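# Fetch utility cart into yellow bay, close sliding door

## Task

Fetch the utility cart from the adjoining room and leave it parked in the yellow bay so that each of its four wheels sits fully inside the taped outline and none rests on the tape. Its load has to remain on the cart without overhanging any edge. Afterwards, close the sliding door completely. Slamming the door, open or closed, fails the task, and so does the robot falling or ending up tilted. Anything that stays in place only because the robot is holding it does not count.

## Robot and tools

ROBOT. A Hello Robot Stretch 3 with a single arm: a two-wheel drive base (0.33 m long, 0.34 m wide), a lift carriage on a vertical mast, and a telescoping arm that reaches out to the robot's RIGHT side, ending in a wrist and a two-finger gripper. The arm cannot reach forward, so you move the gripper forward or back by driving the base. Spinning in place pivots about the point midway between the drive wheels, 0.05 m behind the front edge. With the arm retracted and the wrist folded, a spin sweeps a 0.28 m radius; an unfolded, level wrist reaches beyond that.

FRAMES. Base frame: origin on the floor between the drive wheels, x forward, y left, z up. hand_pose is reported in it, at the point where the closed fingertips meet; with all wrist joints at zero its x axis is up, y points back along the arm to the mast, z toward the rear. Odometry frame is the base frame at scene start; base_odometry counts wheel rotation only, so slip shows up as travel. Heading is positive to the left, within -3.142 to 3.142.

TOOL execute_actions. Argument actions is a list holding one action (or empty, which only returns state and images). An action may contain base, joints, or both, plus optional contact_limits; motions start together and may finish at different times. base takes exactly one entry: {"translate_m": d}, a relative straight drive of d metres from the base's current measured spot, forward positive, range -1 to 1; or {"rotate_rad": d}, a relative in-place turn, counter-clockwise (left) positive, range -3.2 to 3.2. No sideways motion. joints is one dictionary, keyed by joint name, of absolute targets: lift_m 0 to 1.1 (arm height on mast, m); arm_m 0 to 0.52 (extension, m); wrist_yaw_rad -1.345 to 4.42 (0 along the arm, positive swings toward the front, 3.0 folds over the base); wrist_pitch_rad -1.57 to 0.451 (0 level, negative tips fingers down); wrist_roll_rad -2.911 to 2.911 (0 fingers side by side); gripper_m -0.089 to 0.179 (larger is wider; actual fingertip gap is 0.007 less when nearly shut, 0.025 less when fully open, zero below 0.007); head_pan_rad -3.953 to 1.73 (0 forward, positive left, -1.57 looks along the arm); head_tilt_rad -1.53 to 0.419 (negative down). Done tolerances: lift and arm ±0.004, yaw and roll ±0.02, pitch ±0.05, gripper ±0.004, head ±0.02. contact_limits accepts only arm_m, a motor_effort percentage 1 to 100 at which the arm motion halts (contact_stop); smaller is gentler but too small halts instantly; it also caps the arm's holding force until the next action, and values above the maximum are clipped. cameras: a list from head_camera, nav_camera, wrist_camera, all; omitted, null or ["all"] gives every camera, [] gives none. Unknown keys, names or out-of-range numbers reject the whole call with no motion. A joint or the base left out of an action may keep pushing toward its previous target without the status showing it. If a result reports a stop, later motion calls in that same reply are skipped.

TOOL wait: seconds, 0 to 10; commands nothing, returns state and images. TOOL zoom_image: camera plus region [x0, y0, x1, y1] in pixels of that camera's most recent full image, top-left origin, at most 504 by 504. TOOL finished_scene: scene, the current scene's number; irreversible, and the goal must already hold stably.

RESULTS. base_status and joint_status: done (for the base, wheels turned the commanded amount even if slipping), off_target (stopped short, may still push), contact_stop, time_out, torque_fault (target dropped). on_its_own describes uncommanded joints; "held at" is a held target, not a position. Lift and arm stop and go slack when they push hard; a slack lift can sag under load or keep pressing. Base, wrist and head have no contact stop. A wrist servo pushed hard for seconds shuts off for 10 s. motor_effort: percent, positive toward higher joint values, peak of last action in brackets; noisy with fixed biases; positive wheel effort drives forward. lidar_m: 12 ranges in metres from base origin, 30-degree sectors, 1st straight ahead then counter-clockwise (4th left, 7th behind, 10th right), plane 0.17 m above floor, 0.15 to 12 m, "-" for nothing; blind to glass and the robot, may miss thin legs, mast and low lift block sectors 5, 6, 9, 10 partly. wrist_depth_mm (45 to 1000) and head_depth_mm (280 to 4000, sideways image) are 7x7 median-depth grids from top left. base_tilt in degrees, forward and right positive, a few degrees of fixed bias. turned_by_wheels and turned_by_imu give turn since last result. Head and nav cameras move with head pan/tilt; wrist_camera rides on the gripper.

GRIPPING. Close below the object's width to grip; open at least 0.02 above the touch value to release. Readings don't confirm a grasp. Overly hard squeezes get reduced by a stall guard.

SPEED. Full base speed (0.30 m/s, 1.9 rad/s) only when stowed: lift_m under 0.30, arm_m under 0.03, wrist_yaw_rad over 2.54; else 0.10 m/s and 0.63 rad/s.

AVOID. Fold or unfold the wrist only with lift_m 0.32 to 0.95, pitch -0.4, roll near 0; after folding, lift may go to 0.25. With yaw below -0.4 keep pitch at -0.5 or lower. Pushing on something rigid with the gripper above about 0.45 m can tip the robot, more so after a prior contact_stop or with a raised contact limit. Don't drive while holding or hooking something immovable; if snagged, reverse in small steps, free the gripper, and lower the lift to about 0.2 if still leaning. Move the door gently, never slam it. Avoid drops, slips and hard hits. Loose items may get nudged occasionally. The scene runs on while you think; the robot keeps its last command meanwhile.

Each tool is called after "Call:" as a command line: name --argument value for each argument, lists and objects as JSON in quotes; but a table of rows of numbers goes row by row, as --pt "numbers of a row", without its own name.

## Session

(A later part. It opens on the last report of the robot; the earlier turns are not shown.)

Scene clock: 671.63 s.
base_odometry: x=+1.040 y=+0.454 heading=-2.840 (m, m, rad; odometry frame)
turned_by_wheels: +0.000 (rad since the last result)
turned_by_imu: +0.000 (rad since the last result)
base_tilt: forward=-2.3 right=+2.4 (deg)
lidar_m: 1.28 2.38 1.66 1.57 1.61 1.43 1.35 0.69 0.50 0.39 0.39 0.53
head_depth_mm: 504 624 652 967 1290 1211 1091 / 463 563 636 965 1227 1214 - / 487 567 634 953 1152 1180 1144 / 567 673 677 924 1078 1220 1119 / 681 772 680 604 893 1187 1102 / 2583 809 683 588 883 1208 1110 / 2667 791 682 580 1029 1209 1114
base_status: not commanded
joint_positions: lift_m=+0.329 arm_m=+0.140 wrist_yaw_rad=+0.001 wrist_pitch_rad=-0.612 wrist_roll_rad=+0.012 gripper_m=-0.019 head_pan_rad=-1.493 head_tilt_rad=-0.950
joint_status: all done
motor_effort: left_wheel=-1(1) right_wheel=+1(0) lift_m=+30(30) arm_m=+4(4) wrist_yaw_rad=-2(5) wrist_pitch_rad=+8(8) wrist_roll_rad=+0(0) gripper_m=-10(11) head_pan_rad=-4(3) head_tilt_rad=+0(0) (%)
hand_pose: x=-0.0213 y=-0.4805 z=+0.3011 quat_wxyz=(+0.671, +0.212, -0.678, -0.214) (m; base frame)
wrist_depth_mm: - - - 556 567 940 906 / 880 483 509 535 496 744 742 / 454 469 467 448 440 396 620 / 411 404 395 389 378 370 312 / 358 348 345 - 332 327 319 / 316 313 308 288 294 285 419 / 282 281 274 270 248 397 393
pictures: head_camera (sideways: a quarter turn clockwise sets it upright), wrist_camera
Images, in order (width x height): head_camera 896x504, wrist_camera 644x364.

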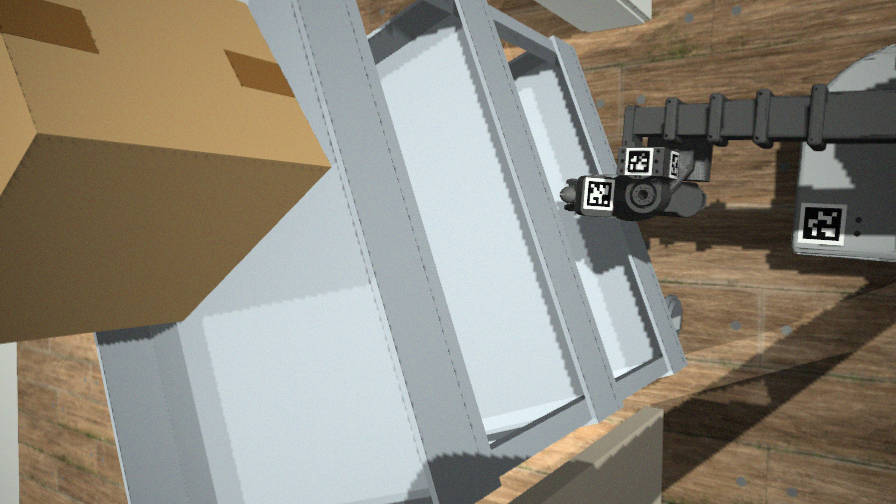

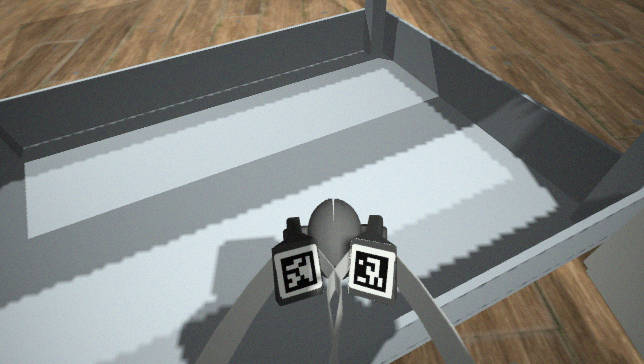

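Call:
execute_actions --actions '[{"joints":{"lift_m":0.235}}]' --cameras '["wrist_camera"]'

Call:
execute_actions --actions '[{"joints":{"arm_m":0.06},"contact_limits":{"arm_m":35}}]'

Scene clock: 675.70 s.
base_odometry: x=+1.040 y=+0.454 heading=-2.840 (m, m, rad; odometry frame)
turned_by_wheels: +0.000 (rad since the last result)
turned_by_imu: +0.001 (rad since the last result)
base_tilt: forward=-2.3 right=+2.4 (deg)
lidar_m: 1.27 2.37 1.66 1.57 1.61 1.43 1.35 0.69 0.50 0.39 0.39 0.54
head_depth_mm: 504 627 654 961 1286 1211 1100 / 463 563 635 969 1229 1210 - / 488 567 634 952 1195 1179 - / 566 676 678 926 1079 1219 1122 / 678 772 682 603 897 1182 1105 / 2634 808 684 587 880 1206 1110 / 2628 791 685 580 1027 1212 1113
base_status: not commanded
joint_positions: lift_m=+0.236 arm_m=+0.140 wrist_yaw_rad=+0.004 wrist_pitch_rad=-0.566 wrist_roll_rad=+0.012 gripper_m=-0.019 head_pan_rad=-1.493 head_tilt_rad=-0.950
joint_status: all done
motor_effort: left_wheel=-1(1) right_wheel=-1(1) lift_m=+8(28) arm_m=+3(4) wrist_yaw_rad=-4(4) wrist_pitch_rad=-20(21) wrist_roll_rad=+0(0) gripper_m=-11(11) head_pan_rad=-4(5) head_tilt_rad=+0(0) (%)
hand_pose: x=-0.0208 y=-0.4881 z=+0.2166 quat_wxyz=(+0.676, +0.198, -0.682, -0.198) (m; base frame)
wrist_depth_mm: - 426 456 498 463 364 803 / 410 431 425 419 394 355 289 / 360 354 343 330 325 313 290 / 303 293 286 281 275 270 255 / 258 253 248 - 237 170 221 / 225 222 219 204 147 205 357 / 200 197 193 133 182 325 316
pictures: wrist_camera
Images, in order (width x height): wrist_camera 644x364.

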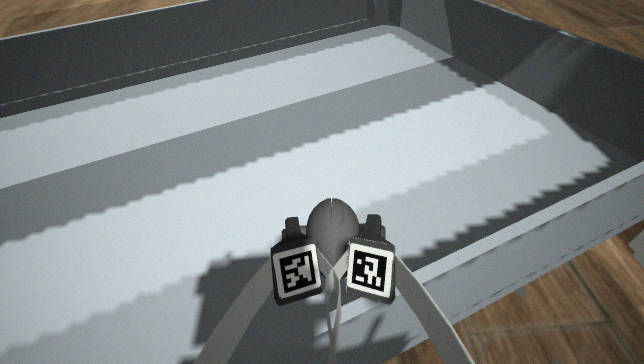

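Scene clock: 677.50 s.
base_odometry: x=+1.040 y=+0.454 heading=-2.839 (m, m, rad; odometry frame)
turned_by_wheels: +0.001 (rad since the last result)
turned_by_imu: +0.001 (rad since the last result)
base_tilt: forward=-2.4 right=+2.4 (deg)
lidar_m: 1.28 2.37 1.66 1.57 1.61 1.43 1.35 0.68 0.45 0.36 0.35 0.54
head_depth_mm: 457 568 656 932 1189 1210 1096 / 441 513 617 936 1177 1229 - / 445 502 607 918 903 1236 - / 499 595 662 589 891 1184 1121 / 595 742 679 582 879 1167 1098 / 2625 788 683 575 864 1186 1113 / 2643 774 685 593 723 1213 1108
base_status: not commanded
joint_positions: lift_m=+0.235 arm_m=+0.061 wrist_yaw_rad=+0.041 wrist_pitch_rad=-0.505 wrist_roll_rad=+0.009 gripper_m=-0.019 head_pan_rad=-1.493 head_tilt_rad=-0.950
joint_status: all done
on_its_own: wrist_yaw_rad is at rest, and its effort (-53) is outside its rest range (-12 to +12); wrist_pitch_rad is at rest, and its effort (-57) is outside its rest range (-20 to +32)
motor_effort: left_wheel=+4(4) right_wheel=-13(13) lift_m=+15(15) arm_m=-10(19) wrist_yaw_rad=-53(53) wrist_pitch_rad=-57(70) wrist_roll_rad=+1(1) gripper_m=-17(17) head_pan_rad=-4(4) head_tilt_rad=+0(0) (%)
contact_limits: arm_m 35 (drawing in: default 24, maximum 40; extending or still: default 35, maximum 56)
hand_pose: x=-0.0128 y=-0.4183 z=+0.2290 quat_wxyz=(+0.685, +0.190, -0.684, -0.164) (m; base frame)
wrist_depth_mm: - - 510 535 523 - - / 439 468 492 475 458 378 317 / 410 401 391 381 367 351 303 / 333 324 317 312 303 295 209 / 282 277 270 - 260 188 243 / 243 238 236 156 186 243 378 / 213 210 153 177 333 341 335
pictures: head_camera (sideways: a quarter turn clockwise sets it upright), nav_camera (sideways: a quarter turn counterclockwise sets it upright), wrist_camera
Images, in order (width x height): head_camera 896x504, nav_camera 672x504, wrist_camera 644x364.

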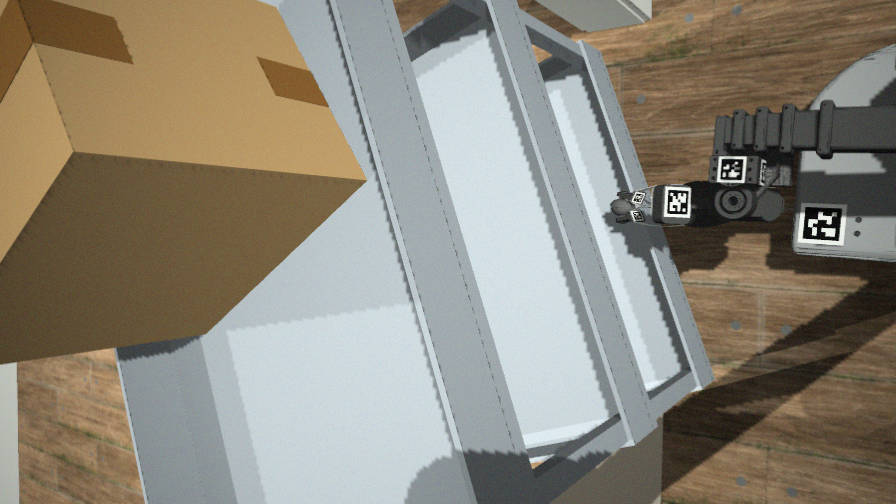

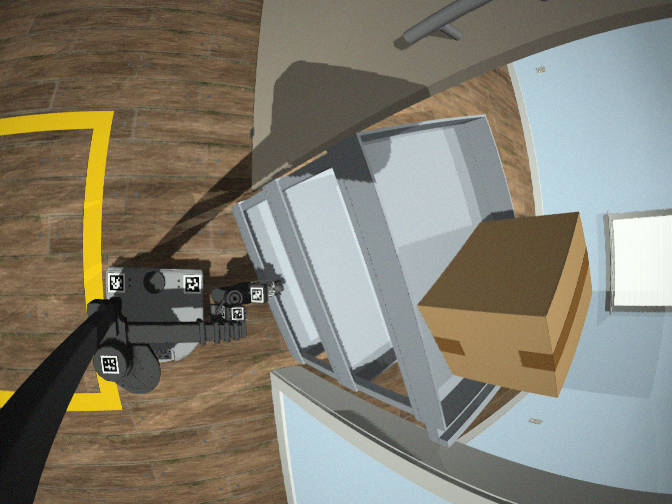

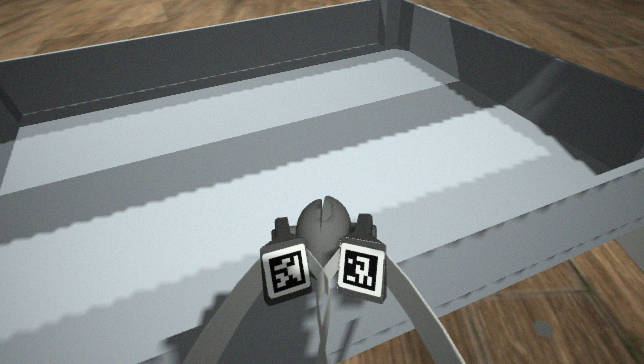

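Call:
execute_actions --actions '[{"joints":{"lift_m":0.33,"wrist_pitch_rad":-0.55}}]' --cameras '[]'

Call:
execute_actions --actions '[{"joints":{"arm_m":0.0,"head_pan_rad":-1.2,"head_tilt_rad":-1.05}}]'

Scene clock: 682.53 s.
base_odometry: x=+1.040 y=+0.454 heading=-2.840 (m, m, rad; odometry frame)
turned_by_wheels: -0.001 (rad since the last result)
turned_by_imu: +0.000 (rad since the last result)
base_tilt: forward=-2.3 right=+2.4 (deg)
lidar_m: 1.27 2.37 1.66 1.57 1.60 1.42 1.35 0.69 0.45 0.36 0.35 0.38
head_depth_mm: 460 569 656 929 1200 1211 1093 / 442 515 619 933 1175 1239 - / 444 503 607 920 903 - - / 496 592 661 590 894 1187 1121 / 593 739 680 577 875 1169 1105 / 2607 790 683 569 865 1173 1108 / 2633 777 686 593 715 1216 1112
base_status: not commanded
joint_positions: lift_m=+0.329 arm_m=+0.060 wrist_yaw_rad=+0.060 wrist_pitch_rad=-0.563 wrist_roll_rad=+0.011 gripper_m=-0.019 head_pan_rad=-1.493 head_tilt_rad=-0.950
joint_status: all done
on_its_own: wrist_yaw_rad is held at +0.058, not at your +0.000, by its stall guard, which is not easing now
motor_effort: left_wheel=+0(2) right_wheel=+0(6) lift_m=+30(35) arm_m=-2(8) wrist_yaw_rad=-2(19) wrist_pitch_rad=+8(54) wrist_roll_rad=+0(1) gripper_m=-11(14) head_pan_rad=-5(4) head_tilt_rad=+0(1) (%)
hand_pose: x=-0.0094 y=-0.4087 z=+0.3110 quat_wxyz=(+0.681, +0.216, -0.677, -0.178) (m; base frame)
wrist_depth_mm: - - - - - - - / - 525 546 575 545 848 821 / 477 505 506 489 472 423 669 / 439 432 420 411 402 391 317 / 376 369 361 - 348 341 305 / 327 324 319 301 249 291 437 / 293 290 288 238 283 408 400
pictures: none
No camera images: the call's "cameras" was empty. Leave "cameras" out to get every camera's image.

Scene clock: 684.10 s.
base_odometry: x=+1.040 y=+0.454 heading=-2.840 (m, m, rad; odometry frame)
turned_by_wheels: +0.000 (rad since the last result)
turned_by_imu: +0.000 (rad since the last result)
base_tilt: forward=-2.4 right=+2.4 (deg)
lidar_m: 1.27 2.37 1.66 1.57 1.61 1.42 1.35 0.69 0.45 0.36 0.35 0.38
head_depth_mm: 488 537 581 898 1162 1187 1088 / 596 660 614 886 1154 1206 - / 779 705 617 890 1151 1203 - / 776 708 619 893 1149 1194 1112 / 776 711 621 882 1151 1203 1100 / 2117 712 604 880 1310 1201 1109 / 2219 604 690 1005 1326 1220 1110
base_status: not commanded
joint_positions: lift_m=+0.329 arm_m=+0.002 wrist_yaw_rad=+0.059 wrist_pitch_rad=-0.563 wrist_roll_rad=+0.011 gripper_m=-0.019 head_pan_rad=-1.207 head_tilt_rad=-1.037
joint_status: all done
joint sent to its limit — the command would take arm_m past its lower limit, so that joint was sent only as far as its limit.
on_its_own: wrist_yaw_rad is held at +0.058, not at your +0.000, by its stall guard, which is not easing now
motor_effort: left_wheel=+0(0) right_wheel=-1(0) lift_m=+30(30) arm_m=-4(4) wrist_yaw_rad=-1(2) wrist_pitch_rad=+8(8) wrist_roll_rad=+1(0) gripper_m=-10(11) head_pan_rad=+4(33) head_tilt_rad=-8(21) (%)
hand_pose: x=-0.0095 y=-0.3505 z=+0.3110 quat_wxyz=(+0.681, +0.216, -0.677, -0.178) (m; base frame)
wrist_depth_mm: - - - 645 649 - - / 524 547 579 614 561 748 796 / 485 516 505 485 484 429 339 / 428 432 418 418 403 393 383 / 372 371 360 - 302 355 450 / 329 325 320 304 455 452 440 / 291 242 282 416 416 409 403
pictures: head_camera (sideways: a quarter turn clockwise sets it upright), nav_camera (sideways: a quarter turn counterclockwise sets it upright), wrist_camera
Images, in order (width x height): head_camera 896x504, nav_camera 672x504, wrist_camera 644x364.

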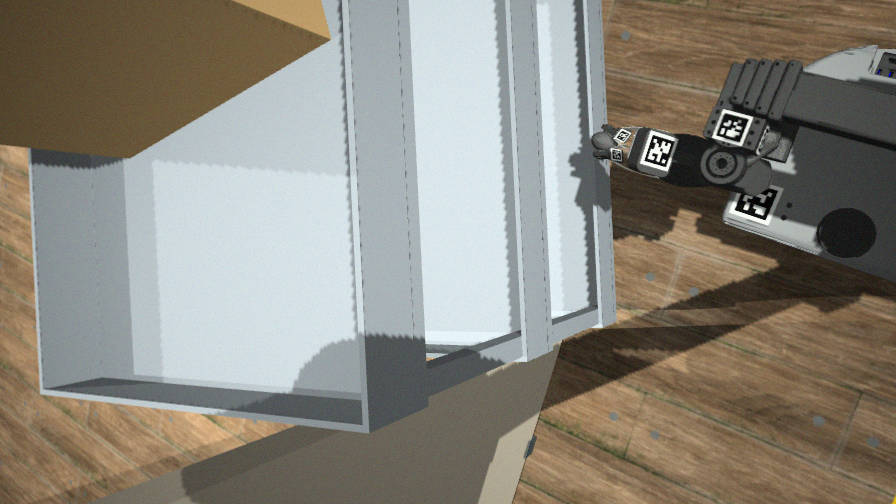

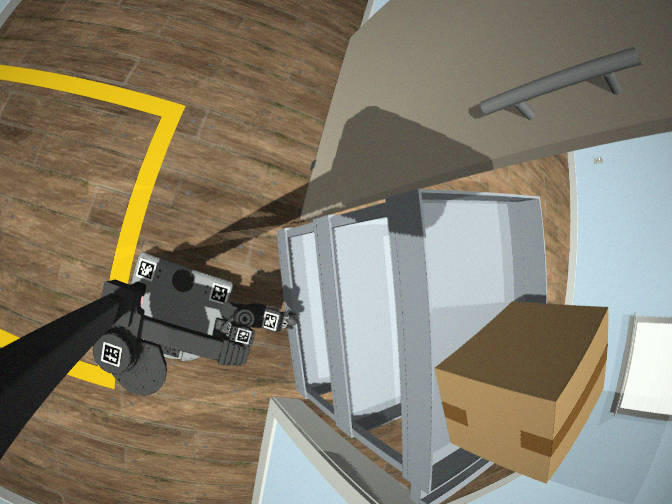

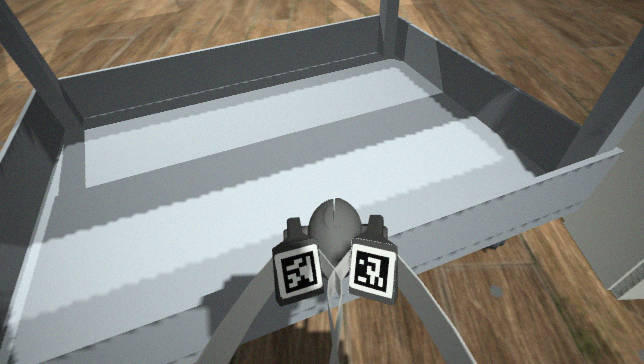

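Call:
execute_actions --actions '[{"base":{"translate_m":-0.245},"joints":{"wrist_yaw_rad":0.0,"wrist_pitch_rad":-0.07,"lift_m":0.27,"gripper_m":0.12,"head_pan_rad":-1.57,"head_tilt_rad":-1.0}}]'

Scene clock: 697.57 s.
base_odometry: x=+1.274 y=+0.527 heading=-2.840 (m, m, rad; odometry frame)
turned_by_wheels: +0.000 (rad since the last result)
turned_by_imu: +0.001 (rad since the last result)
base_tilt: forward=-2.3 right=+2.4 (deg)
lidar_m: 1.32 2.35 1.64 1.56 1.59 1.17 1.11 0.71 0.48 0.46 0.45 0.48
head_depth_mm: 443 503 616 842 1230 1191 1094 / 2310 620 683 849 1233 1207 - / 2323 661 1590 1445 1295 1227 - / 2155 698 646 958 1254 1211 1099 / 536 632 628 941 1223 1208 1102 / 500 579 615 948 1164 1209 1106 / 467 538 589 931 1087 1203 1111
base_status: done
joint_positions: lift_m=+0.271 arm_m=+0.002 wrist_yaw_rad=+0.002 wrist_pitch_rad=-0.092 wrist_roll_rad=+0.011 gripper_m=+0.120 head_pan_rad=-1.563 head_tilt_rad=-1.001
joint_status: all done
motor_effort: left_wheel=-1(4) right_wheel=+1(2) lift_m=+11(28) arm_m=-3(3) wrist_yaw_rad=-2(0) wrist_pitch_rad=+13(14) wrist_roll_rad=+1(1) gripper_m=+0(92) head_pan_rad=-4(33) head_tilt_rad=+1(8) (%)
hand_pose: x=-0.0211 y=-0.4000 z=+0.3617 quat_wxyz=(+0.703, +0.033, -0.710, -0.032) (m; base frame)
wrist_depth_mm: 177 189 207 229 - 199 200 / - - - - - 207 216 / - - - - - 219 229 / - - - - - 228 242 / 586 612 604 470 861 238 255 / 491 500 463 425 656 - 272 / 394 381 377 312 420 272 290
pictures: head_camera (sideways: a quarter turn clockwise sets it upright), nav_camera (sideways: a quarter turn counterclockwise sets it upright), wrist_camera
Images, in order (width x height): head_camera 896x504, nav_camera 672x504, wrist_camera 644x364.

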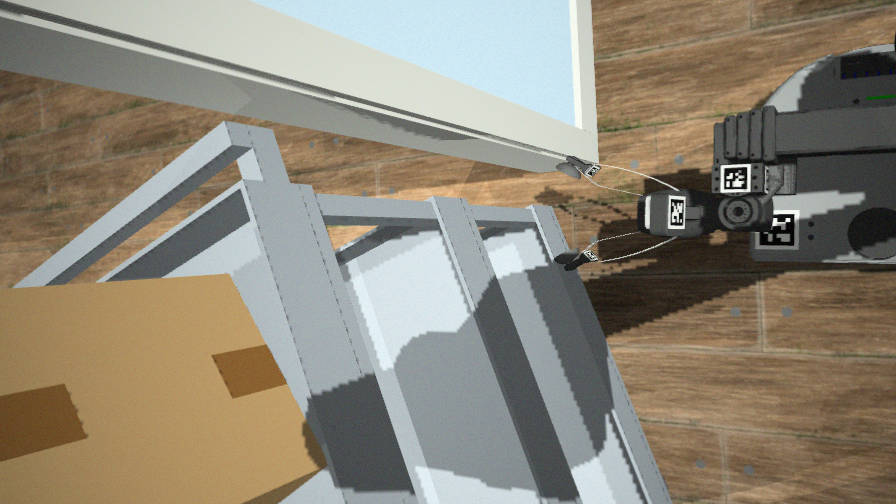

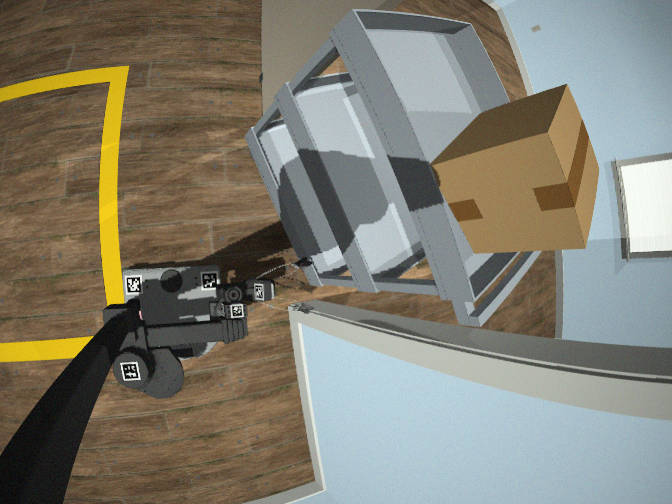

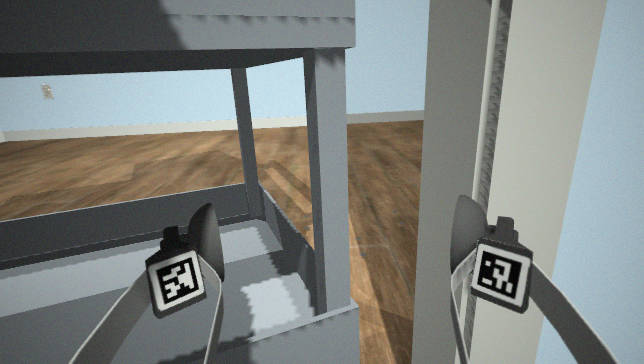

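Call:
execute_actions --actions '[{"joints":{"gripper_m":0.085}}]' --cameras '["wrist_camera"]'

Call:
execute_actions --actions '[{"joints":{"arm_m":0.07}}]' --cameras '["wrist_camera"]'

Scene clock: 701.63 s.
base_odometry: x=+1.274 y=+0.527 heading=-2.840 (m, m, rad; odometry frame)
turned_by_wheels: +0.000 (rad since the last result)
turned_by_imu: +0.000 (rad since the last result)
base_tilt: forward=-2.4 right=+2.3 (deg)
lidar_m: 1.32 2.35 1.64 1.56 1.60 1.17 1.11 0.71 0.48 0.46 0.45 0.48
head_depth_mm: 443 504 615 843 1229 1193 1099 / 2303 622 680 851 1233 1210 - / 2285 662 1598 1437 1291 1222 - / 2146 697 647 959 1233 1200 1103 / 537 632 628 945 1219 1212 1102 / 500 580 614 948 1172 1213 1111 / 468 538 593 932 1088 1202 1108
base_status: not commanded
joint_positions: lift_m=+0.271 arm_m=+0.002 wrist_yaw_rad=+0.002 wrist_pitch_rad=-0.092 wrist_roll_rad=+0.011 gripper_m=+0.085 head_pan_rad=-1.563 head_tilt_rad=-1.001
joint_status: all done
motor_effort: left_wheel=-1(1) right_wheel=+1(1) lift_m=+11(12) arm_m=-2(2) wrist_yaw_rad=-2(1) wrist_pitch_rad=+13(14) wrist_roll_rad=+1(1) gripper_m=+0(92) head_pan_rad=-5(4) head_tilt_rad=+1(1) (%)
hand_pose: x=-0.0211 y=-0.4000 z=+0.3617 quat_wxyz=(+0.703, +0.033, -0.710, -0.032) (m; base frame)
wrist_depth_mm: 176 189 206 230 - 198 200 / - - - - - 207 216 / - - - - - 218 227 / - - - - - 228 242 / 596 615 658 470 918 238 255 / 491 484 446 423 649 250 271 / 392 386 378 309 419 272 288
pictures: wrist_camera
Images, in order (width x height): wrist_camera 644x364.

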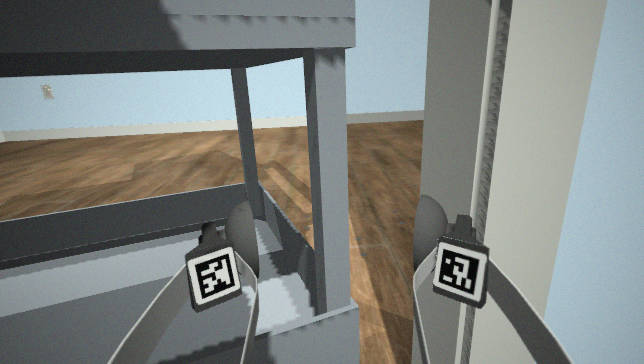

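Scene clock: 703.30 s.
base_odometry: x=+1.274 y=+0.527 heading=-2.840 (m, m, rad; odometry frame)
turned_by_wheels: +0.000 (rad since the last result)
turned_by_imu: +0.000 (rad since the last result)
base_tilt: forward=-2.4 right=+2.4 (deg)
lidar_m: 1.32 2.35 1.64 1.56 1.60 1.17 1.11 0.71 0.48 0.46 0.45 0.48
head_depth_mm: 442 502 616 845 1230 1197 1097 / 2294 622 682 854 1231 1193 - / 2312 663 1588 1443 1287 - - / 2149 698 646 961 1240 1208 1098 / 538 630 629 943 1222 1215 1101 / 499 581 615 945 1167 1214 1100 / 469 537 591 936 1086 1201 1112
base_status: not commanded
joint_positions: lift_m=+0.271 arm_m=+0.070 wrist_yaw_rad=+0.001 wrist_pitch_rad=-0.092 wrist_roll_rad=+0.011 gripper_m=+0.085 head_pan_rad=-1.563 head_tilt_rad=-1.001
joint_status: all done
motor_effort: left_wheel=-1(1) right_wheel=+1(1) lift_m=+11(11) arm_m=+4(4) wrist_yaw_rad=-2(2) wrist_pitch_rad=+13(14) wrist_roll_rad=+1(1) gripper_m=+0(1) head_pan_rad=-4(3) head_tilt_rad=+1(1) (%)
hand_pose: x=-0.0211 y=-0.4677 z=+0.3618 quat_wxyz=(+0.703, +0.033, -0.710, -0.032) (m; base frame)
wrist_depth_mm: 131 140 153 169 - 183 136 / - - - 188 - 186 142 / - - - 198 - 190 148 / - - - 210 - 192 155 / 543 584 616 229 928 183 164 / 487 484 443 353 667 181 173 / 389 386 381 345 536 216 185
pictures: wrist_camera
Images, in order (width x height): wrist_camera 644x364.

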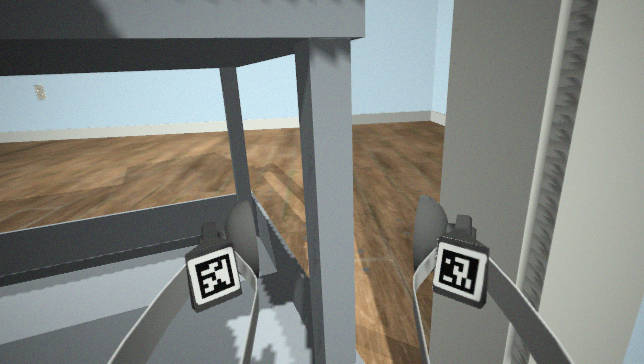

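Call:
execute_actions --actions '[{"joints":{"arm_m":0.16,"gripper_m":0.08},"contact_limits":{"arm_m":20}}]' --cameras '["wrist_camera","head_camera"]'

Scene clock: 709.13 s.
base_odometry: x=+1.274 y=+0.527 heading=-2.840 (m, m, rad; odometry frame)
turned_by_wheels: +0.000 (rad since the last result)
turned_by_imu: +0.001 (rad since the last result)
base_tilt: forward=-2.3 right=+2.4 (deg)
lidar_m: 1.32 2.35 1.64 1.56 1.60 1.17 1.11 0.71 0.48 0.46 0.45 0.48
head_depth_mm: 442 502 615 842 1229 1188 1099 / 2288 622 678 849 1222 1198 - / 2297 661 1598 1459 1262 1200 - / 2170 696 645 960 1256 1204 1100 / 537 632 631 946 1215 1218 1107 / 498 581 614 951 1166 1206 1105 / 467 538 591 935 1089 1199 1107
base_status: not commanded
joint_positions: lift_m=+0.271 arm_m=+0.160 wrist_yaw_rad=+0.001 wrist_pitch_rad=-0.092 wrist_roll_rad=+0.011 gripper_m=+0.080 head_pan_rad=-1.563 head_tilt_rad=-1.001
joint_status: all done
motor_effort: left_wheel=+0(1) right_wheel=+1(1) lift_m=+11(11) arm_m=+4(3) wrist_yaw_rad=-1(2) wrist_pitch_rad=+13(13) wrist_roll_rad=+1(0) gripper_m=+1(35) head_pan_rad=-4(5) head_tilt_rad=+1(0) (%)
contact_limits: arm_m 20 (drawing in: default 24, maximum 40; extending or still: default 35, maximum 56)
hand_pose: x=-0.0212 y=-0.5577 z=+0.3618 quat_wxyz=(+0.703, +0.033, -0.710, -0.032) (m; base frame)
wrist_depth_mm: 126 112 117 94 - - 120 / - - - 99 - 185 121 / - - - 104 - 180 122 / - - - 110 - 183 124 / - 531 550 116 935 185 125 / 470 481 429 123 677 171 127 / 389 386 383 130 552 208 127
pictures: head_camera (sideways: a quarter turn clockwise sets it upright), wrist_camera
Images, in order (width x height): head_camera 896x504, wrist_camera 644x364.

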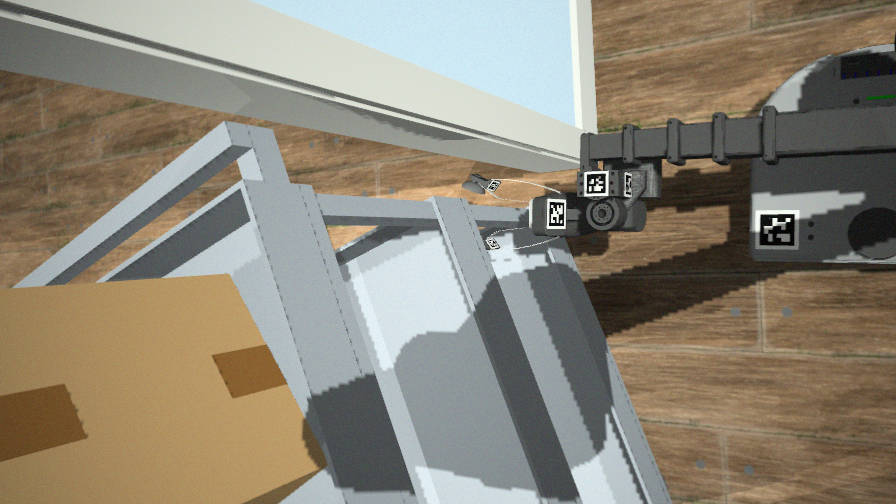

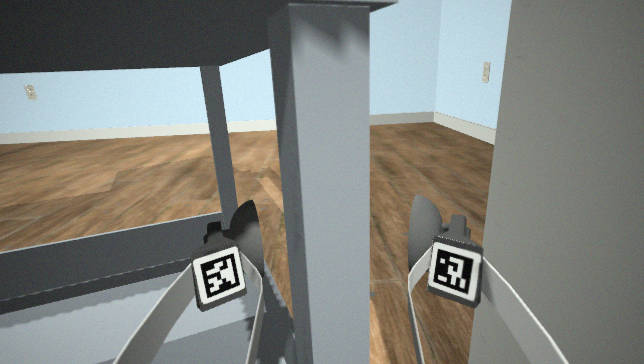

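Call:
execute_actions --actions '[{"joints":{"gripper_m":-0.03}}]' --cameras '[]'

Call:
execute_actions --actions '[{"joints":{"arm_m":0.06},"contact_limits":{"arm_m":35}}]'

Scene clock: 713.03 s.
base_odometry: x=+1.274 y=+0.527 heading=-2.840 (m, m, rad; odometry frame)
turned_by_wheels: +0.000 (rad since the last result)
turned_by_imu: +0.000 (rad since the last result)
base_tilt: forward=-2.3 right=+2.4 (deg)
lidar_m: 1.32 2.34 1.65 1.56 1.59 1.17 1.11 0.71 0.48 0.46 0.45 0.48
head_depth_mm: 444 503 615 845 1232 1193 1098 / 2302 621 682 852 1207 1198 - / 2339 662 1595 1456 1263 1200 - / 2151 696 645 955 1241 1208 1101 / 537 630 629 944 1225 1207 1100 / 499 581 616 947 1172 1216 1108 / 467 537 590 931 1082 1203 1102
base_status: not commanded
joint_positions: lift_m=+0.271 arm_m=+0.160 wrist_yaw_rad=+0.001 wrist_pitch_rad=-0.092 wrist_roll_rad=+0.011 gripper_m=-0.028 head_pan_rad=-1.563 head_tilt_rad=-1.001
joint_status: all done
motor_effort: left_wheel=+0(1) right_wheel=+1(1) lift_m=+11(11) arm_m=+4(3) wrist_yaw_rad=-1(1) wrist_pitch_rad=+13(13) wrist_roll_rad=+0(1) gripper_m=-34(100) head_pan_rad=-4(4) head_tilt_rad=+1(1) (%)
hand_pose: x=-0.0212 y=-0.5577 z=+0.3618 quat_wxyz=(+0.703, +0.033, -0.710, -0.032) (m; base frame)
wrist_depth_mm: 126 112 118 94 - - 120 / - - - 99 - 186 122 / - - - 104 - 181 123 / - - - 110 - 184 124 / - 524 555 116 923 187 125 / 468 483 476 122 638 189 126 / 392 381 377 131 554 178 128
pictures: none
No camera images: the call's "cameras" was empty. Leave "cameras" out to get every camera's image.

Scene clock: 715.57 s.
base_odometry: x=+1.274 y=+0.527 heading=-2.840 (m, m, rad; odometry frame)
turned_by_wheels: +0.000 (rad since the last result)
turned_by_imu: +0.000 (rad since the last result)
base_tilt: forward=-2.4 right=+2.4 (deg)
lidar_m: 1.32 2.35 1.64 1.56 1.59 1.17 1.11 0.71 0.49 0.39 0.39 0.44
head_depth_mm: 443 504 614 844 1230 1197 1100 / 2284 1816 672 850 1235 1206 - / 2321 1911 583 1468 1291 - - / 2293 696 602 892 1153 1211 1108 / 475 555 631 915 1116 1208 1105 / 443 517 602 901 890 1194 1102 / 419 485 574 587 874 1180 1108
base_status: not commanded
joint_positions: lift_m=+0.270 arm_m=+0.060 wrist_yaw_rad=+0.071 wrist_pitch_rad=-0.093 wrist_roll_rad=+0.014 gripper_m=-0.016 head_pan_rad=-1.563 head_tilt_rad=-1.001
joint_status: all done
on_its_own: wrist_yaw_rad is held at +0.066, not at your +0.000, by its stall guard, which is not easing now; gripper_m is held at -0.016, not at your -0.030, by its stall guard, which is still easing
motor_effort: left_wheel=+0(5) right_wheel=-3(17) lift_m=+13(13) arm_m=-4(9) wrist_yaw_rad=-6(62) wrist_pitch_rad=+14(14) wrist_roll_rad=+0(1) gripper_m=-11(34) head_pan_rad=-4(5) head_tilt_rad=+1(0) (%)
contact_limits: arm_m 35 (drawing in: default 24, maximum 40; extending or still: default 35, maximum 56)
hand_pose: x=-0.0036 y=-0.4576 z=+0.3614 quat_wxyz=(+0.703, +0.058, -0.709, -0.009) (m; base frame)
wrist_depth_mm: 116 111 121 102 - 222 147 / - - - 107 - 228 153 / - - - 113 - 230 155 / - - - 118 - 230 158 / 540 549 572 124 909 234 166 / 488 485 480 132 656 238 175 / 389 390 376 140 551 223 184
pictures: head_camera (sideways: a quarter turn clockwise sets it upright), nav_camera (sideways: a quarter turn counterclockwise sets it upright), wrist_camera
Images, in order (width x height): head_camera 896x504, nav_camera 672x504, wrist_camera 644x364.

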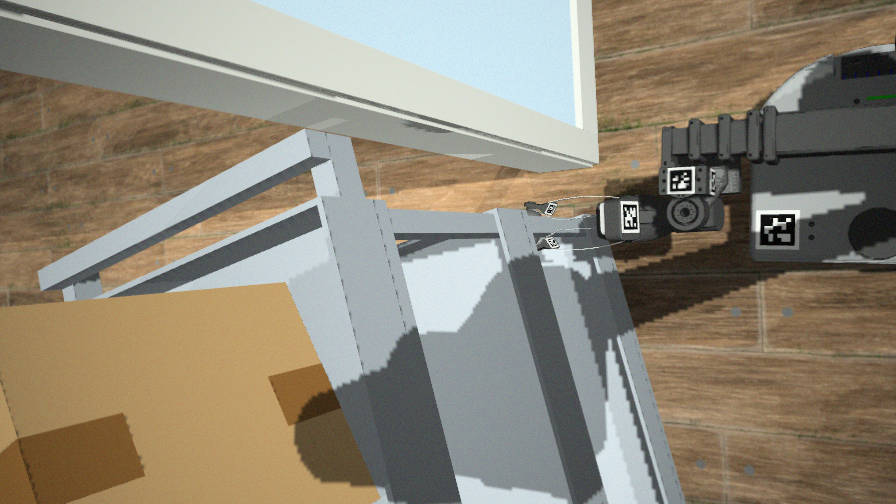

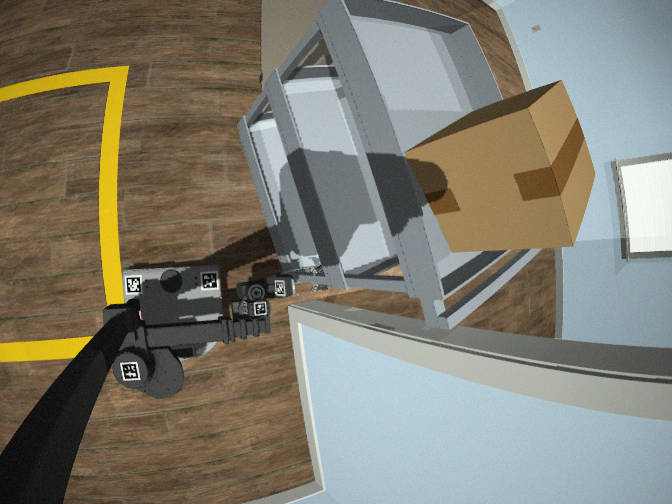

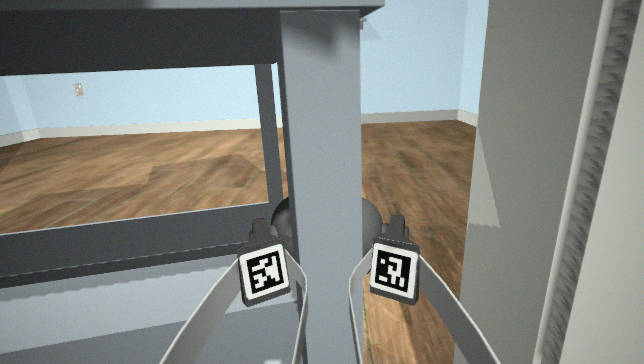

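Call:
execute_actions --actions '[{"joints":{"arm_m":0.0,"wrist_yaw_rad":0.0,"head_pan_rad":-1.3,"head_tilt_rad":-0.95},"contact_limits":{"arm_m":35}}]'

Scene clock: 728.30 s.
base_odometry: x=+1.274 y=+0.527 heading=-2.840 (m, m, rad; odometry frame)
turned_by_wheels: +0.000 (rad since the last result)
turned_by_imu: +0.001 (rad since the last result)
base_tilt: forward=-2.4 right=+2.4 (deg)
lidar_m: 1.32 2.35 1.64 1.55 1.59 1.17 1.11 0.71 0.49 0.34 0.34 0.40
head_depth_mm: 2532 2027 612 542 950 1194 1096 / 2484 713 675 570 1295 1210 - / 426 473 581 574 857 1163 - / 417 460 562 579 877 1180 1118 / 418 449 545 585 893 1189 1106 / 421 437 532 590 895 1191 1105 / 439 746 683 615 897 1200 1110
base_status: not commanded
joint_positions: lift_m=+0.270 arm_m=+0.002 wrist_yaw_rad=+0.091 wrist_pitch_rad=-0.093 wrist_roll_rad=+0.010 gripper_m=-0.012 head_pan_rad=-1.307 head_tilt_rad=-0.951
joint_status: wrist_yaw_rad off_target (ended at +0.091, target +0.000); the others done
joint sent to its limit — the command would take arm_m past its lower limit, so that joint was sent only as far as its limit.
on_its_own: wrist_yaw_rad is held at +0.082, not at your +0.000, by its stall guard, which is not easing now; gripper_m is held at -0.013, not at your -0.030, by its stall guard, which is not easing now
motor_effort: left_wheel=+0(7) right_wheel=-4(23) lift_m=+13(13) arm_m=-4(9) wrist_yaw_rad=-10(93) wrist_pitch_rad=+14(15) wrist_roll_rad=+1(1) gripper_m=-25(31) head_pan_rad=+3(30) head_tilt_rad=+1(10) (%)
contact_limits: arm_m 35 (drawing in: default 24, maximum 40; extending or still: default 35, maximum 56)
hand_pose: x=+0.0014 y=-0.3991 z=+0.3614 quat_wxyz=(+0.704, +0.065, -0.707, -0.001) (m; base frame)
wrist_depth_mm: 116 111 121 102 - 247 184 / - - - 107 - 247 193 / - - - 113 - 251 201 / - - - 118 - 251 212 / 561 570 587 124 915 253 224 / 494 478 470 133 623 258 240 / 389 381 371 141 561 258 256
pictures: head_camera (sideways: a quarter turn clockwise sets it upright), nav_camera (sideways: a quarter turn counterclockwise sets it upright), wrist_camera
Images, in order (width x height): head_camera 896x504, nav_camera 672x504, wrist_camera 644x364.

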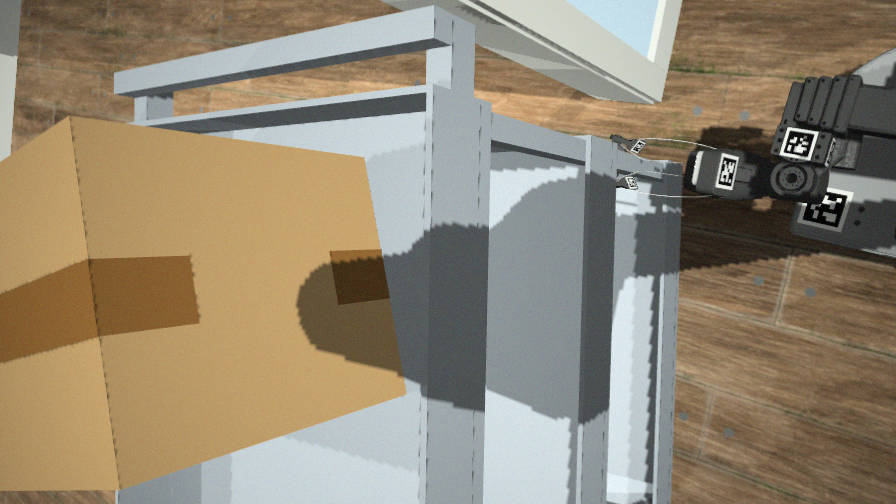

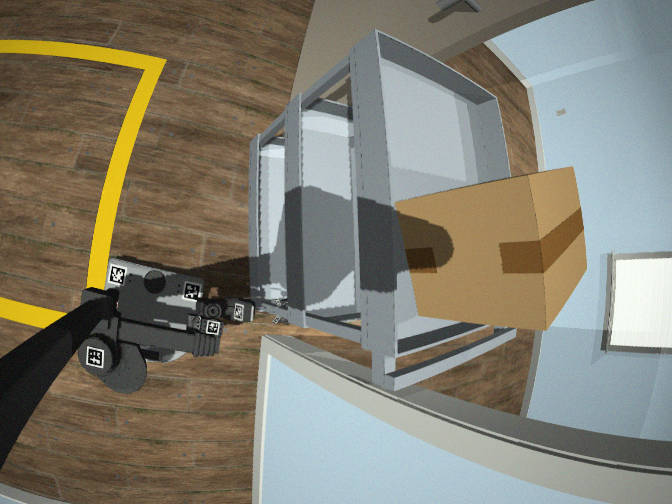

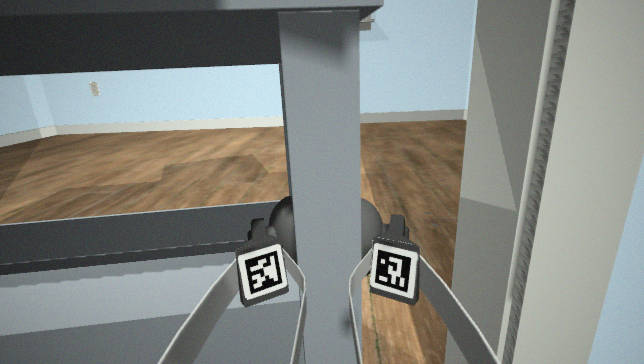

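Call:
execute_actions --actions '[{"joints":{"gripper_m":0.12,"wrist_yaw_rad":0.09}}]' --cameras '[]'

Call:
execute_actions --actions '[{"base":{"rotate_rad":-0.5},"joints":{"wrist_yaw_rad":0.85}}]' --cameras '["wrist_camera"]'

Call:
execute_actions --actions '[{"base":{"rotate_rad":-1.07},"joints":{"wrist_yaw_rad":1.94,"head_pan_rad":0.0,"head_tilt_rad":-1.0}}]'

Scene clock: 750.93 s.
base_odometry: x=+1.274 y=+0.527 heading=-2.840 (m, m, rad; odometry frame)
turned_by_wheels: +0.000 (rad since the last result)
turned_by_imu: +0.000 (rad since the last result)
base_tilt: forward=-2.4 right=+2.4 (deg)
lidar_m: 1.32 2.35 1.64 1.56 1.59 1.17 1.11 0.71 0.48 0.34 0.34 0.40
head_depth_mm: 2514 2014 611 542 952 1189 1093 / 2473 733 676 570 1314 1198 - / 427 474 581 574 856 1167 - / 418 460 563 578 876 1186 1115 / 418 448 544 584 896 1189 1109 / 421 437 532 590 894 1185 1103 / 438 750 684 615 898 1192 1116
base_status: not commanded
joint_positions: lift_m=+0.270 arm_m=+0.002 wrist_yaw_rad=+0.088 wrist_pitch_rad=-0.091 wrist_roll_rad=+0.011 gripper_m=+0.120 head_pan_rad=-1.307 head_tilt_rad=-0.951
joint_status: all done
motor_effort: left_wheel=-1(2) right_wheel=+1(6) lift_m=+13(13) arm_m=-2(4) wrist_yaw_rad=+2(35) wrist_pitch_rad=+13(14) wrist_roll_rad=+0(1) gripper_m=-1(98) head_pan_rad=+4(4) head_tilt_rad=+1(1) (%)
hand_pose: x=+0.0008 y=-0.3991 z=+0.3619 quat_wxyz=(+0.703, +0.063, -0.708, -0.002) (m; base frame)
wrist_depth_mm: 112 108 117 101 - 242 185 / - - - 106 - 245 193 / - - - 112 - 246 200 / - - - 118 - 251 211 / 558 564 579 124 920 227 224 / 496 491 464 132 695 - 238 / 391 380 377 141 551 267 260
pictures: none
No camera images: the call's "cameras" was empty. Leave "cameras" out to get every camera's image.

Scene clock: 752.67 s.
base_odometry: x=+1.274 y=+0.527 heading=+2.943 (m, m, rad; odometry frame)
turned_by_wheels: -0.500 (rad since the last result)
turned_by_imu: -0.502 (rad since the last result)
base_tilt: forward=-2.4 right=+2.3 (deg)
lidar_m: 0.41 1.44 2.29 1.63 1.56 1.60 1.16 1.11 0.69 0.48 0.34 0.34
head_depth_mm: 464 559 701 940 1289 1207 1098 / 442 538 667 881 1262 1212 - / 425 503 624 815 1176 1232 - / 513 620 727 877 1323 1218 1115 / 2597 2105 1669 570 848 1172 1107 / 2586 780 666 591 860 1083 1100 / 2605 476 527 581 840 986 1115
base_status: done
joint_positions: lift_m=+0.270 arm_m=+0.002 wrist_yaw_rad=+0.848 wrist_pitch_rad=-0.089 wrist_roll_rad=+0.011 gripper_m=+0.120 head_pan_rad=-1.307 head_tilt_rad=-0.951
joint_status: all done
motor_effort: left_wheel=+2(5) right_wheel=-3(5) lift_m=+13(13) arm_m=-2(2) wrist_yaw_rad=+3(29) wrist_pitch_rad=+12(13) wrist_roll_rad=+0(0) gripper_m=+0(3) head_pan_rad=+5(5) head_tilt_rad=+0(1) (%)
hand_pose: x=+0.1684 y=-0.3145 z=+0.3624 quat_wxyz=(+0.654, +0.321, -0.634, +0.260) (m; base frame)
wrist_depth_mm: 147 143 139 134 - - 194 / 615 - - 147 - - 196 / - - - 155 - - 202 / - - - 164 - - 212 / 620 658 641 174 897 274 220 / 490 499 465 423 687 - 230 / 388 379 379 346 547 337 238
pictures: wrist_camera
Images, in order (width x height): wrist_camera 644x364.

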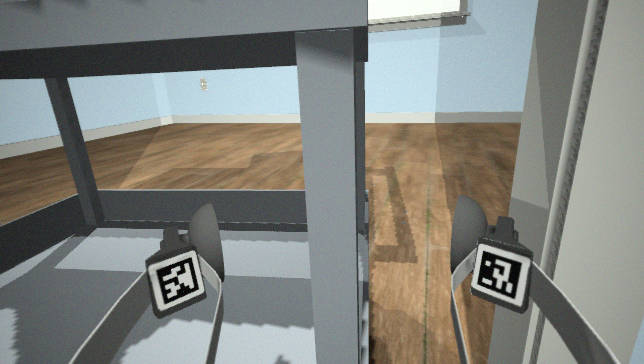

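Scene clock: 755.33 s.
base_odometry: x=+1.274 y=+0.527 heading=+1.873 (m, m, rad; odometry frame)
turned_by_wheels: -1.070 (rad since the last result)
turned_by_imu: -1.074 (rad since the last result)
base_tilt: forward=-2.4 right=+2.3 (deg)
lidar_m: 0.34 0.34 0.40 1.34 2.33 1.64 1.56 1.60 1.17 1.11 0.70 0.49
head_depth_mm: 422 482 599 816 1204 1199 1089 / 2303 601 657 812 1183 1204 1110 / 2398 1991 590 1108 1296 1204 1115 / 2372 787 640 601 891 1200 1114 / 2333 508 604 575 876 1185 1119 / 411 460 552 570 866 1171 1103 / 397 434 517 561 856 1124 1107
base_status: done
joint_positions: lift_m=+0.270 arm_m=+0.002 wrist_yaw_rad=+1.938 wrist_pitch_rad=-0.089 wrist_roll_rad=+0.011 gripper_m=+0.120 head_pan_rad=-0.007 head_tilt_rad=-0.988
joint_status: all done
motor_effort: left_wheel=+2(6) right_wheel=-3(8) lift_m=+13(13) arm_m=-2(3) wrist_yaw_rad=+3(35) wrist_pitch_rad=+12(12) wrist_roll_rad=+1(1) gripper_m=+1(4) head_pan_rad=+4(48) head_tilt_rad=-7(13) (%)
hand_pose: x=+0.2149 y=-0.0562 z=+0.3624 quat_wxyz=(+0.424, +0.603, -0.376, +0.561) (m; base frame)
wrist_depth_mm: 304 292 280 272 - 319 299 / 593 784 - 668 - 324 313 / - - - - - 343 326 / 826 840 816 740 - 361 341 / 614 659 644 547 903 370 358 / 421 406 373 360 680 - 370 / 536 539 394 374 560 414 379
pictures: head_camera (sideways: a quarter turn clockwise sets it upright), nav_camera (sideways: a quarter turn counterclockwise sets it upright), wrist_camera
Images, in order (width x height): head_camera 896x504, nav_camera 672x504, wrist_camera 644x364.

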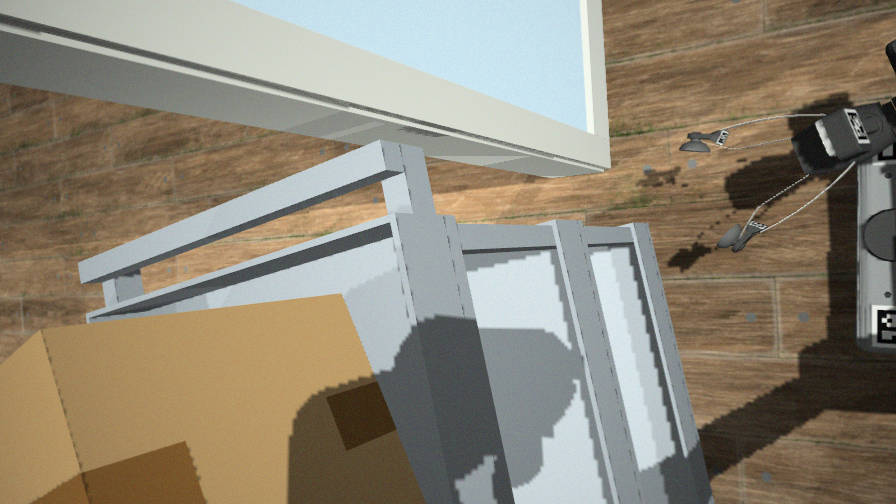

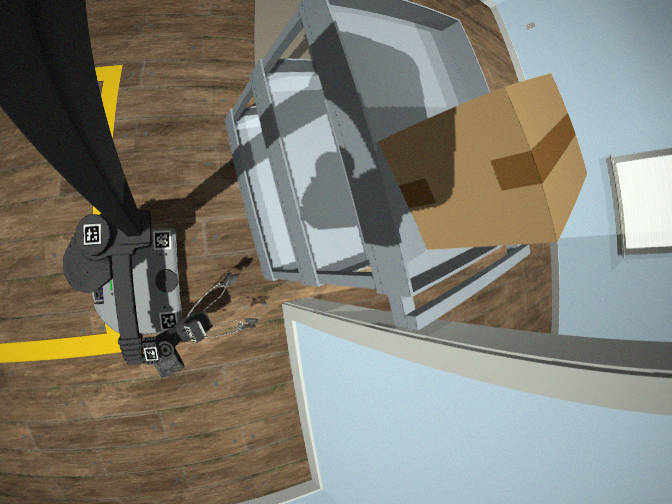

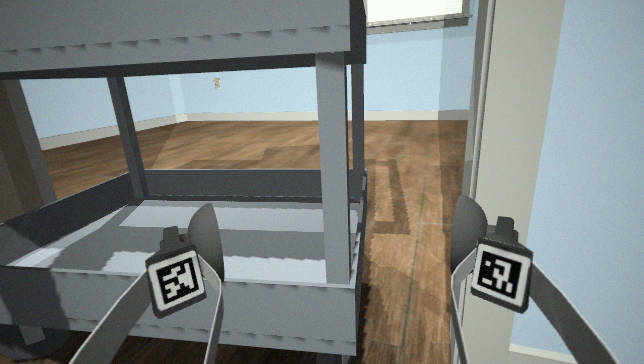

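Call:
execute_actions --actions '[{"base":{"translate_m":0.1},"joints":{"wrist_yaw_rad":2.03}}]' --cameras '[]'

Call:
execute_actions --actions '[{"base":{"translate_m":0.075},"joints":{"wrist_yaw_rad":2.17,"gripper_m":0.1,"head_tilt_rad":-1.2}}]' --cameras '["wrist_camera","head_camera"]'

Scene clock: 761.03 s.
base_odometry: x=+1.244 y=+0.622 heading=+1.874 (m, m, rad; odometry frame)
turned_by_wheels: +0.000 (rad since the last result)
turned_by_imu: +0.001 (rad since the last result)
base_tilt: forward=-2.4 right=+2.4 (deg)
lidar_m: 0.25 0.24 0.29 0.52 2.48 1.75 1.66 1.66 1.16 1.10 0.56 0.39
head_depth_mm: 385 399 466 597 922 1201 1092 / 2346 1930 614 647 866 1185 1112 / 2353 1992 1666 513 1277 1207 1128 / 2394 1866 638 560 607 1083 1109 / 2398 709 493 554 534 1057 1117 / 412 359 431 541 529 977 1106 / 391 347 403 497 522 802 1111
base_status: done
joint_positions: lift_m=+0.270 arm_m=+0.002 wrist_yaw_rad=+2.028 wrist_pitch_rad=-0.089 wrist_roll_rad=+0.011 gripper_m=+0.120 head_pan_rad=-0.007 head_tilt_rad=-0.988
joint_status: all done
motor_effort: left_wheel=+2(6) right_wheel=-3(4) lift_m=+13(13) arm_m=-2(3) wrist_yaw_rad=+3(0) wrist_pitch_rad=+12(12) wrist_roll_rad=+0(0) gripper_m=+0(0) head_pan_rad=+4(4) head_tilt_rad=-7(7) (%)
hand_pose: x=+0.2058 y=-0.0353 z=+0.3624 quat_wxyz=(+0.398, +0.620, -0.349, +0.580) (m; base frame)
wrist_depth_mm: 225 211 197 189 - - 215 / 651 727 - 378 - - 222 / - - - - - - 230 / 789 800 773 242 - - 240 / 597 665 638 532 901 267 250 / 492 498 472 421 675 - 263 / 347 312 303 270 563 311 275
pictures: none
No camera images: the call's "cameras" was empty. Leave "cameras" out to get every camera's image.

Scene clock: 762.73 s.
base_odometry: x=+1.222 y=+0.694 heading=+1.874 (m, m, rad; odometry frame)
turned_by_wheels: +0.000 (rad since the last result)
turned_by_imu: +0.000 (rad since the last result)
base_tilt: forward=-2.4 right=+2.4 (deg)
lidar_m: 0.17 0.17 0.20 0.37 2.60 1.82 1.73 1.65 1.15 1.10 0.44 0.32
head_depth_mm: 386 400 473 745 1226 1177 1096 / 1732 1580 618 703 1228 1198 - / 1721 1582 483 469 1247 - - / 1674 1525 551 503 810 1203 - / 624 583 504 510 805 1201 - / 289 336 430 509 790 1178 - / 284 315 394 502 740 1165 1132
base_status: done
joint_positions: lift_m=+0.270 arm_m=+0.002 wrist_yaw_rad=+2.168 wrist_pitch_rad=-0.089 wrist_roll_rad=+0.011 gripper_m=+0.100 head_pan_rad=-0.007 head_tilt_rad=-1.185
joint_status: all done
motor_effort: left_wheel=+2(5) right_wheel=-2(4) lift_m=+13(13) arm_m=-2(2) wrist_yaw_rad=+3(6) wrist_pitch_rad=+12(12) wrist_roll_rad=+0(0) gripper_m=-1(82) head_pan_rad=+3(4) head_tilt_rad=-9(28) (%)
hand_pose: x=+0.1880 y=-0.0047 z=+0.3624 quat_wxyz=(+0.357, +0.642, -0.304, +0.606) (m; base frame)
wrist_depth_mm: 179 160 143 129 257 - - / 704 713 - 140 - - - / 738 - - 147 - - - / 580 798 794 156 - - 274 / 588 647 677 166 583 922 246 / 493 496 465 175 477 685 225 / 325 387 379 193 522 537 204
pictures: head_camera (sideways: a quarter turn clockwise sets it upright), wrist_camera
Images, in order (width x height): head_camera 896x504, wrist_camera 644x364.

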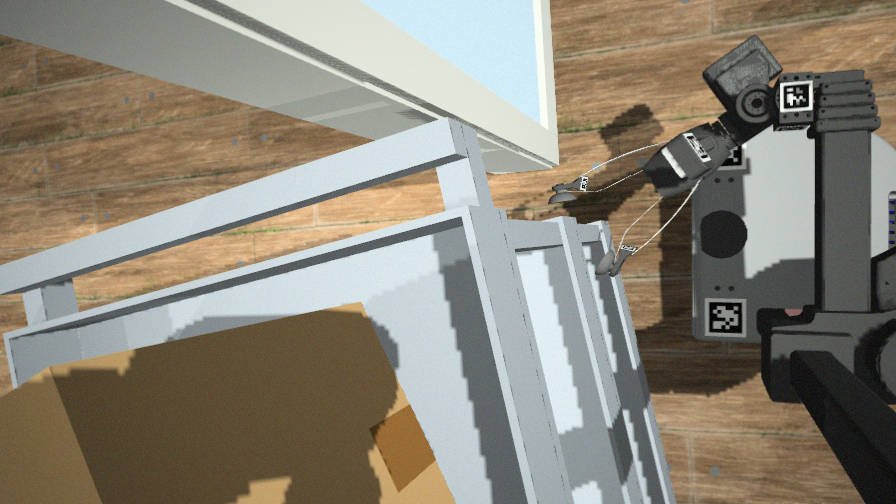

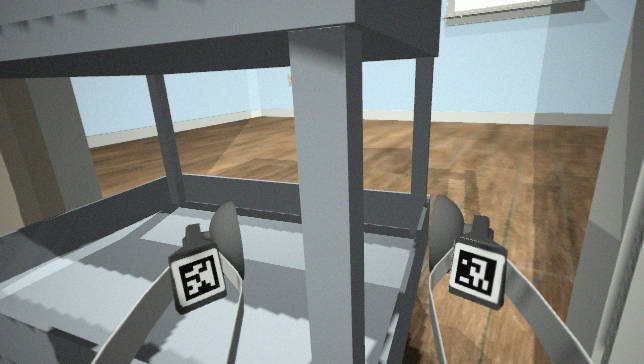

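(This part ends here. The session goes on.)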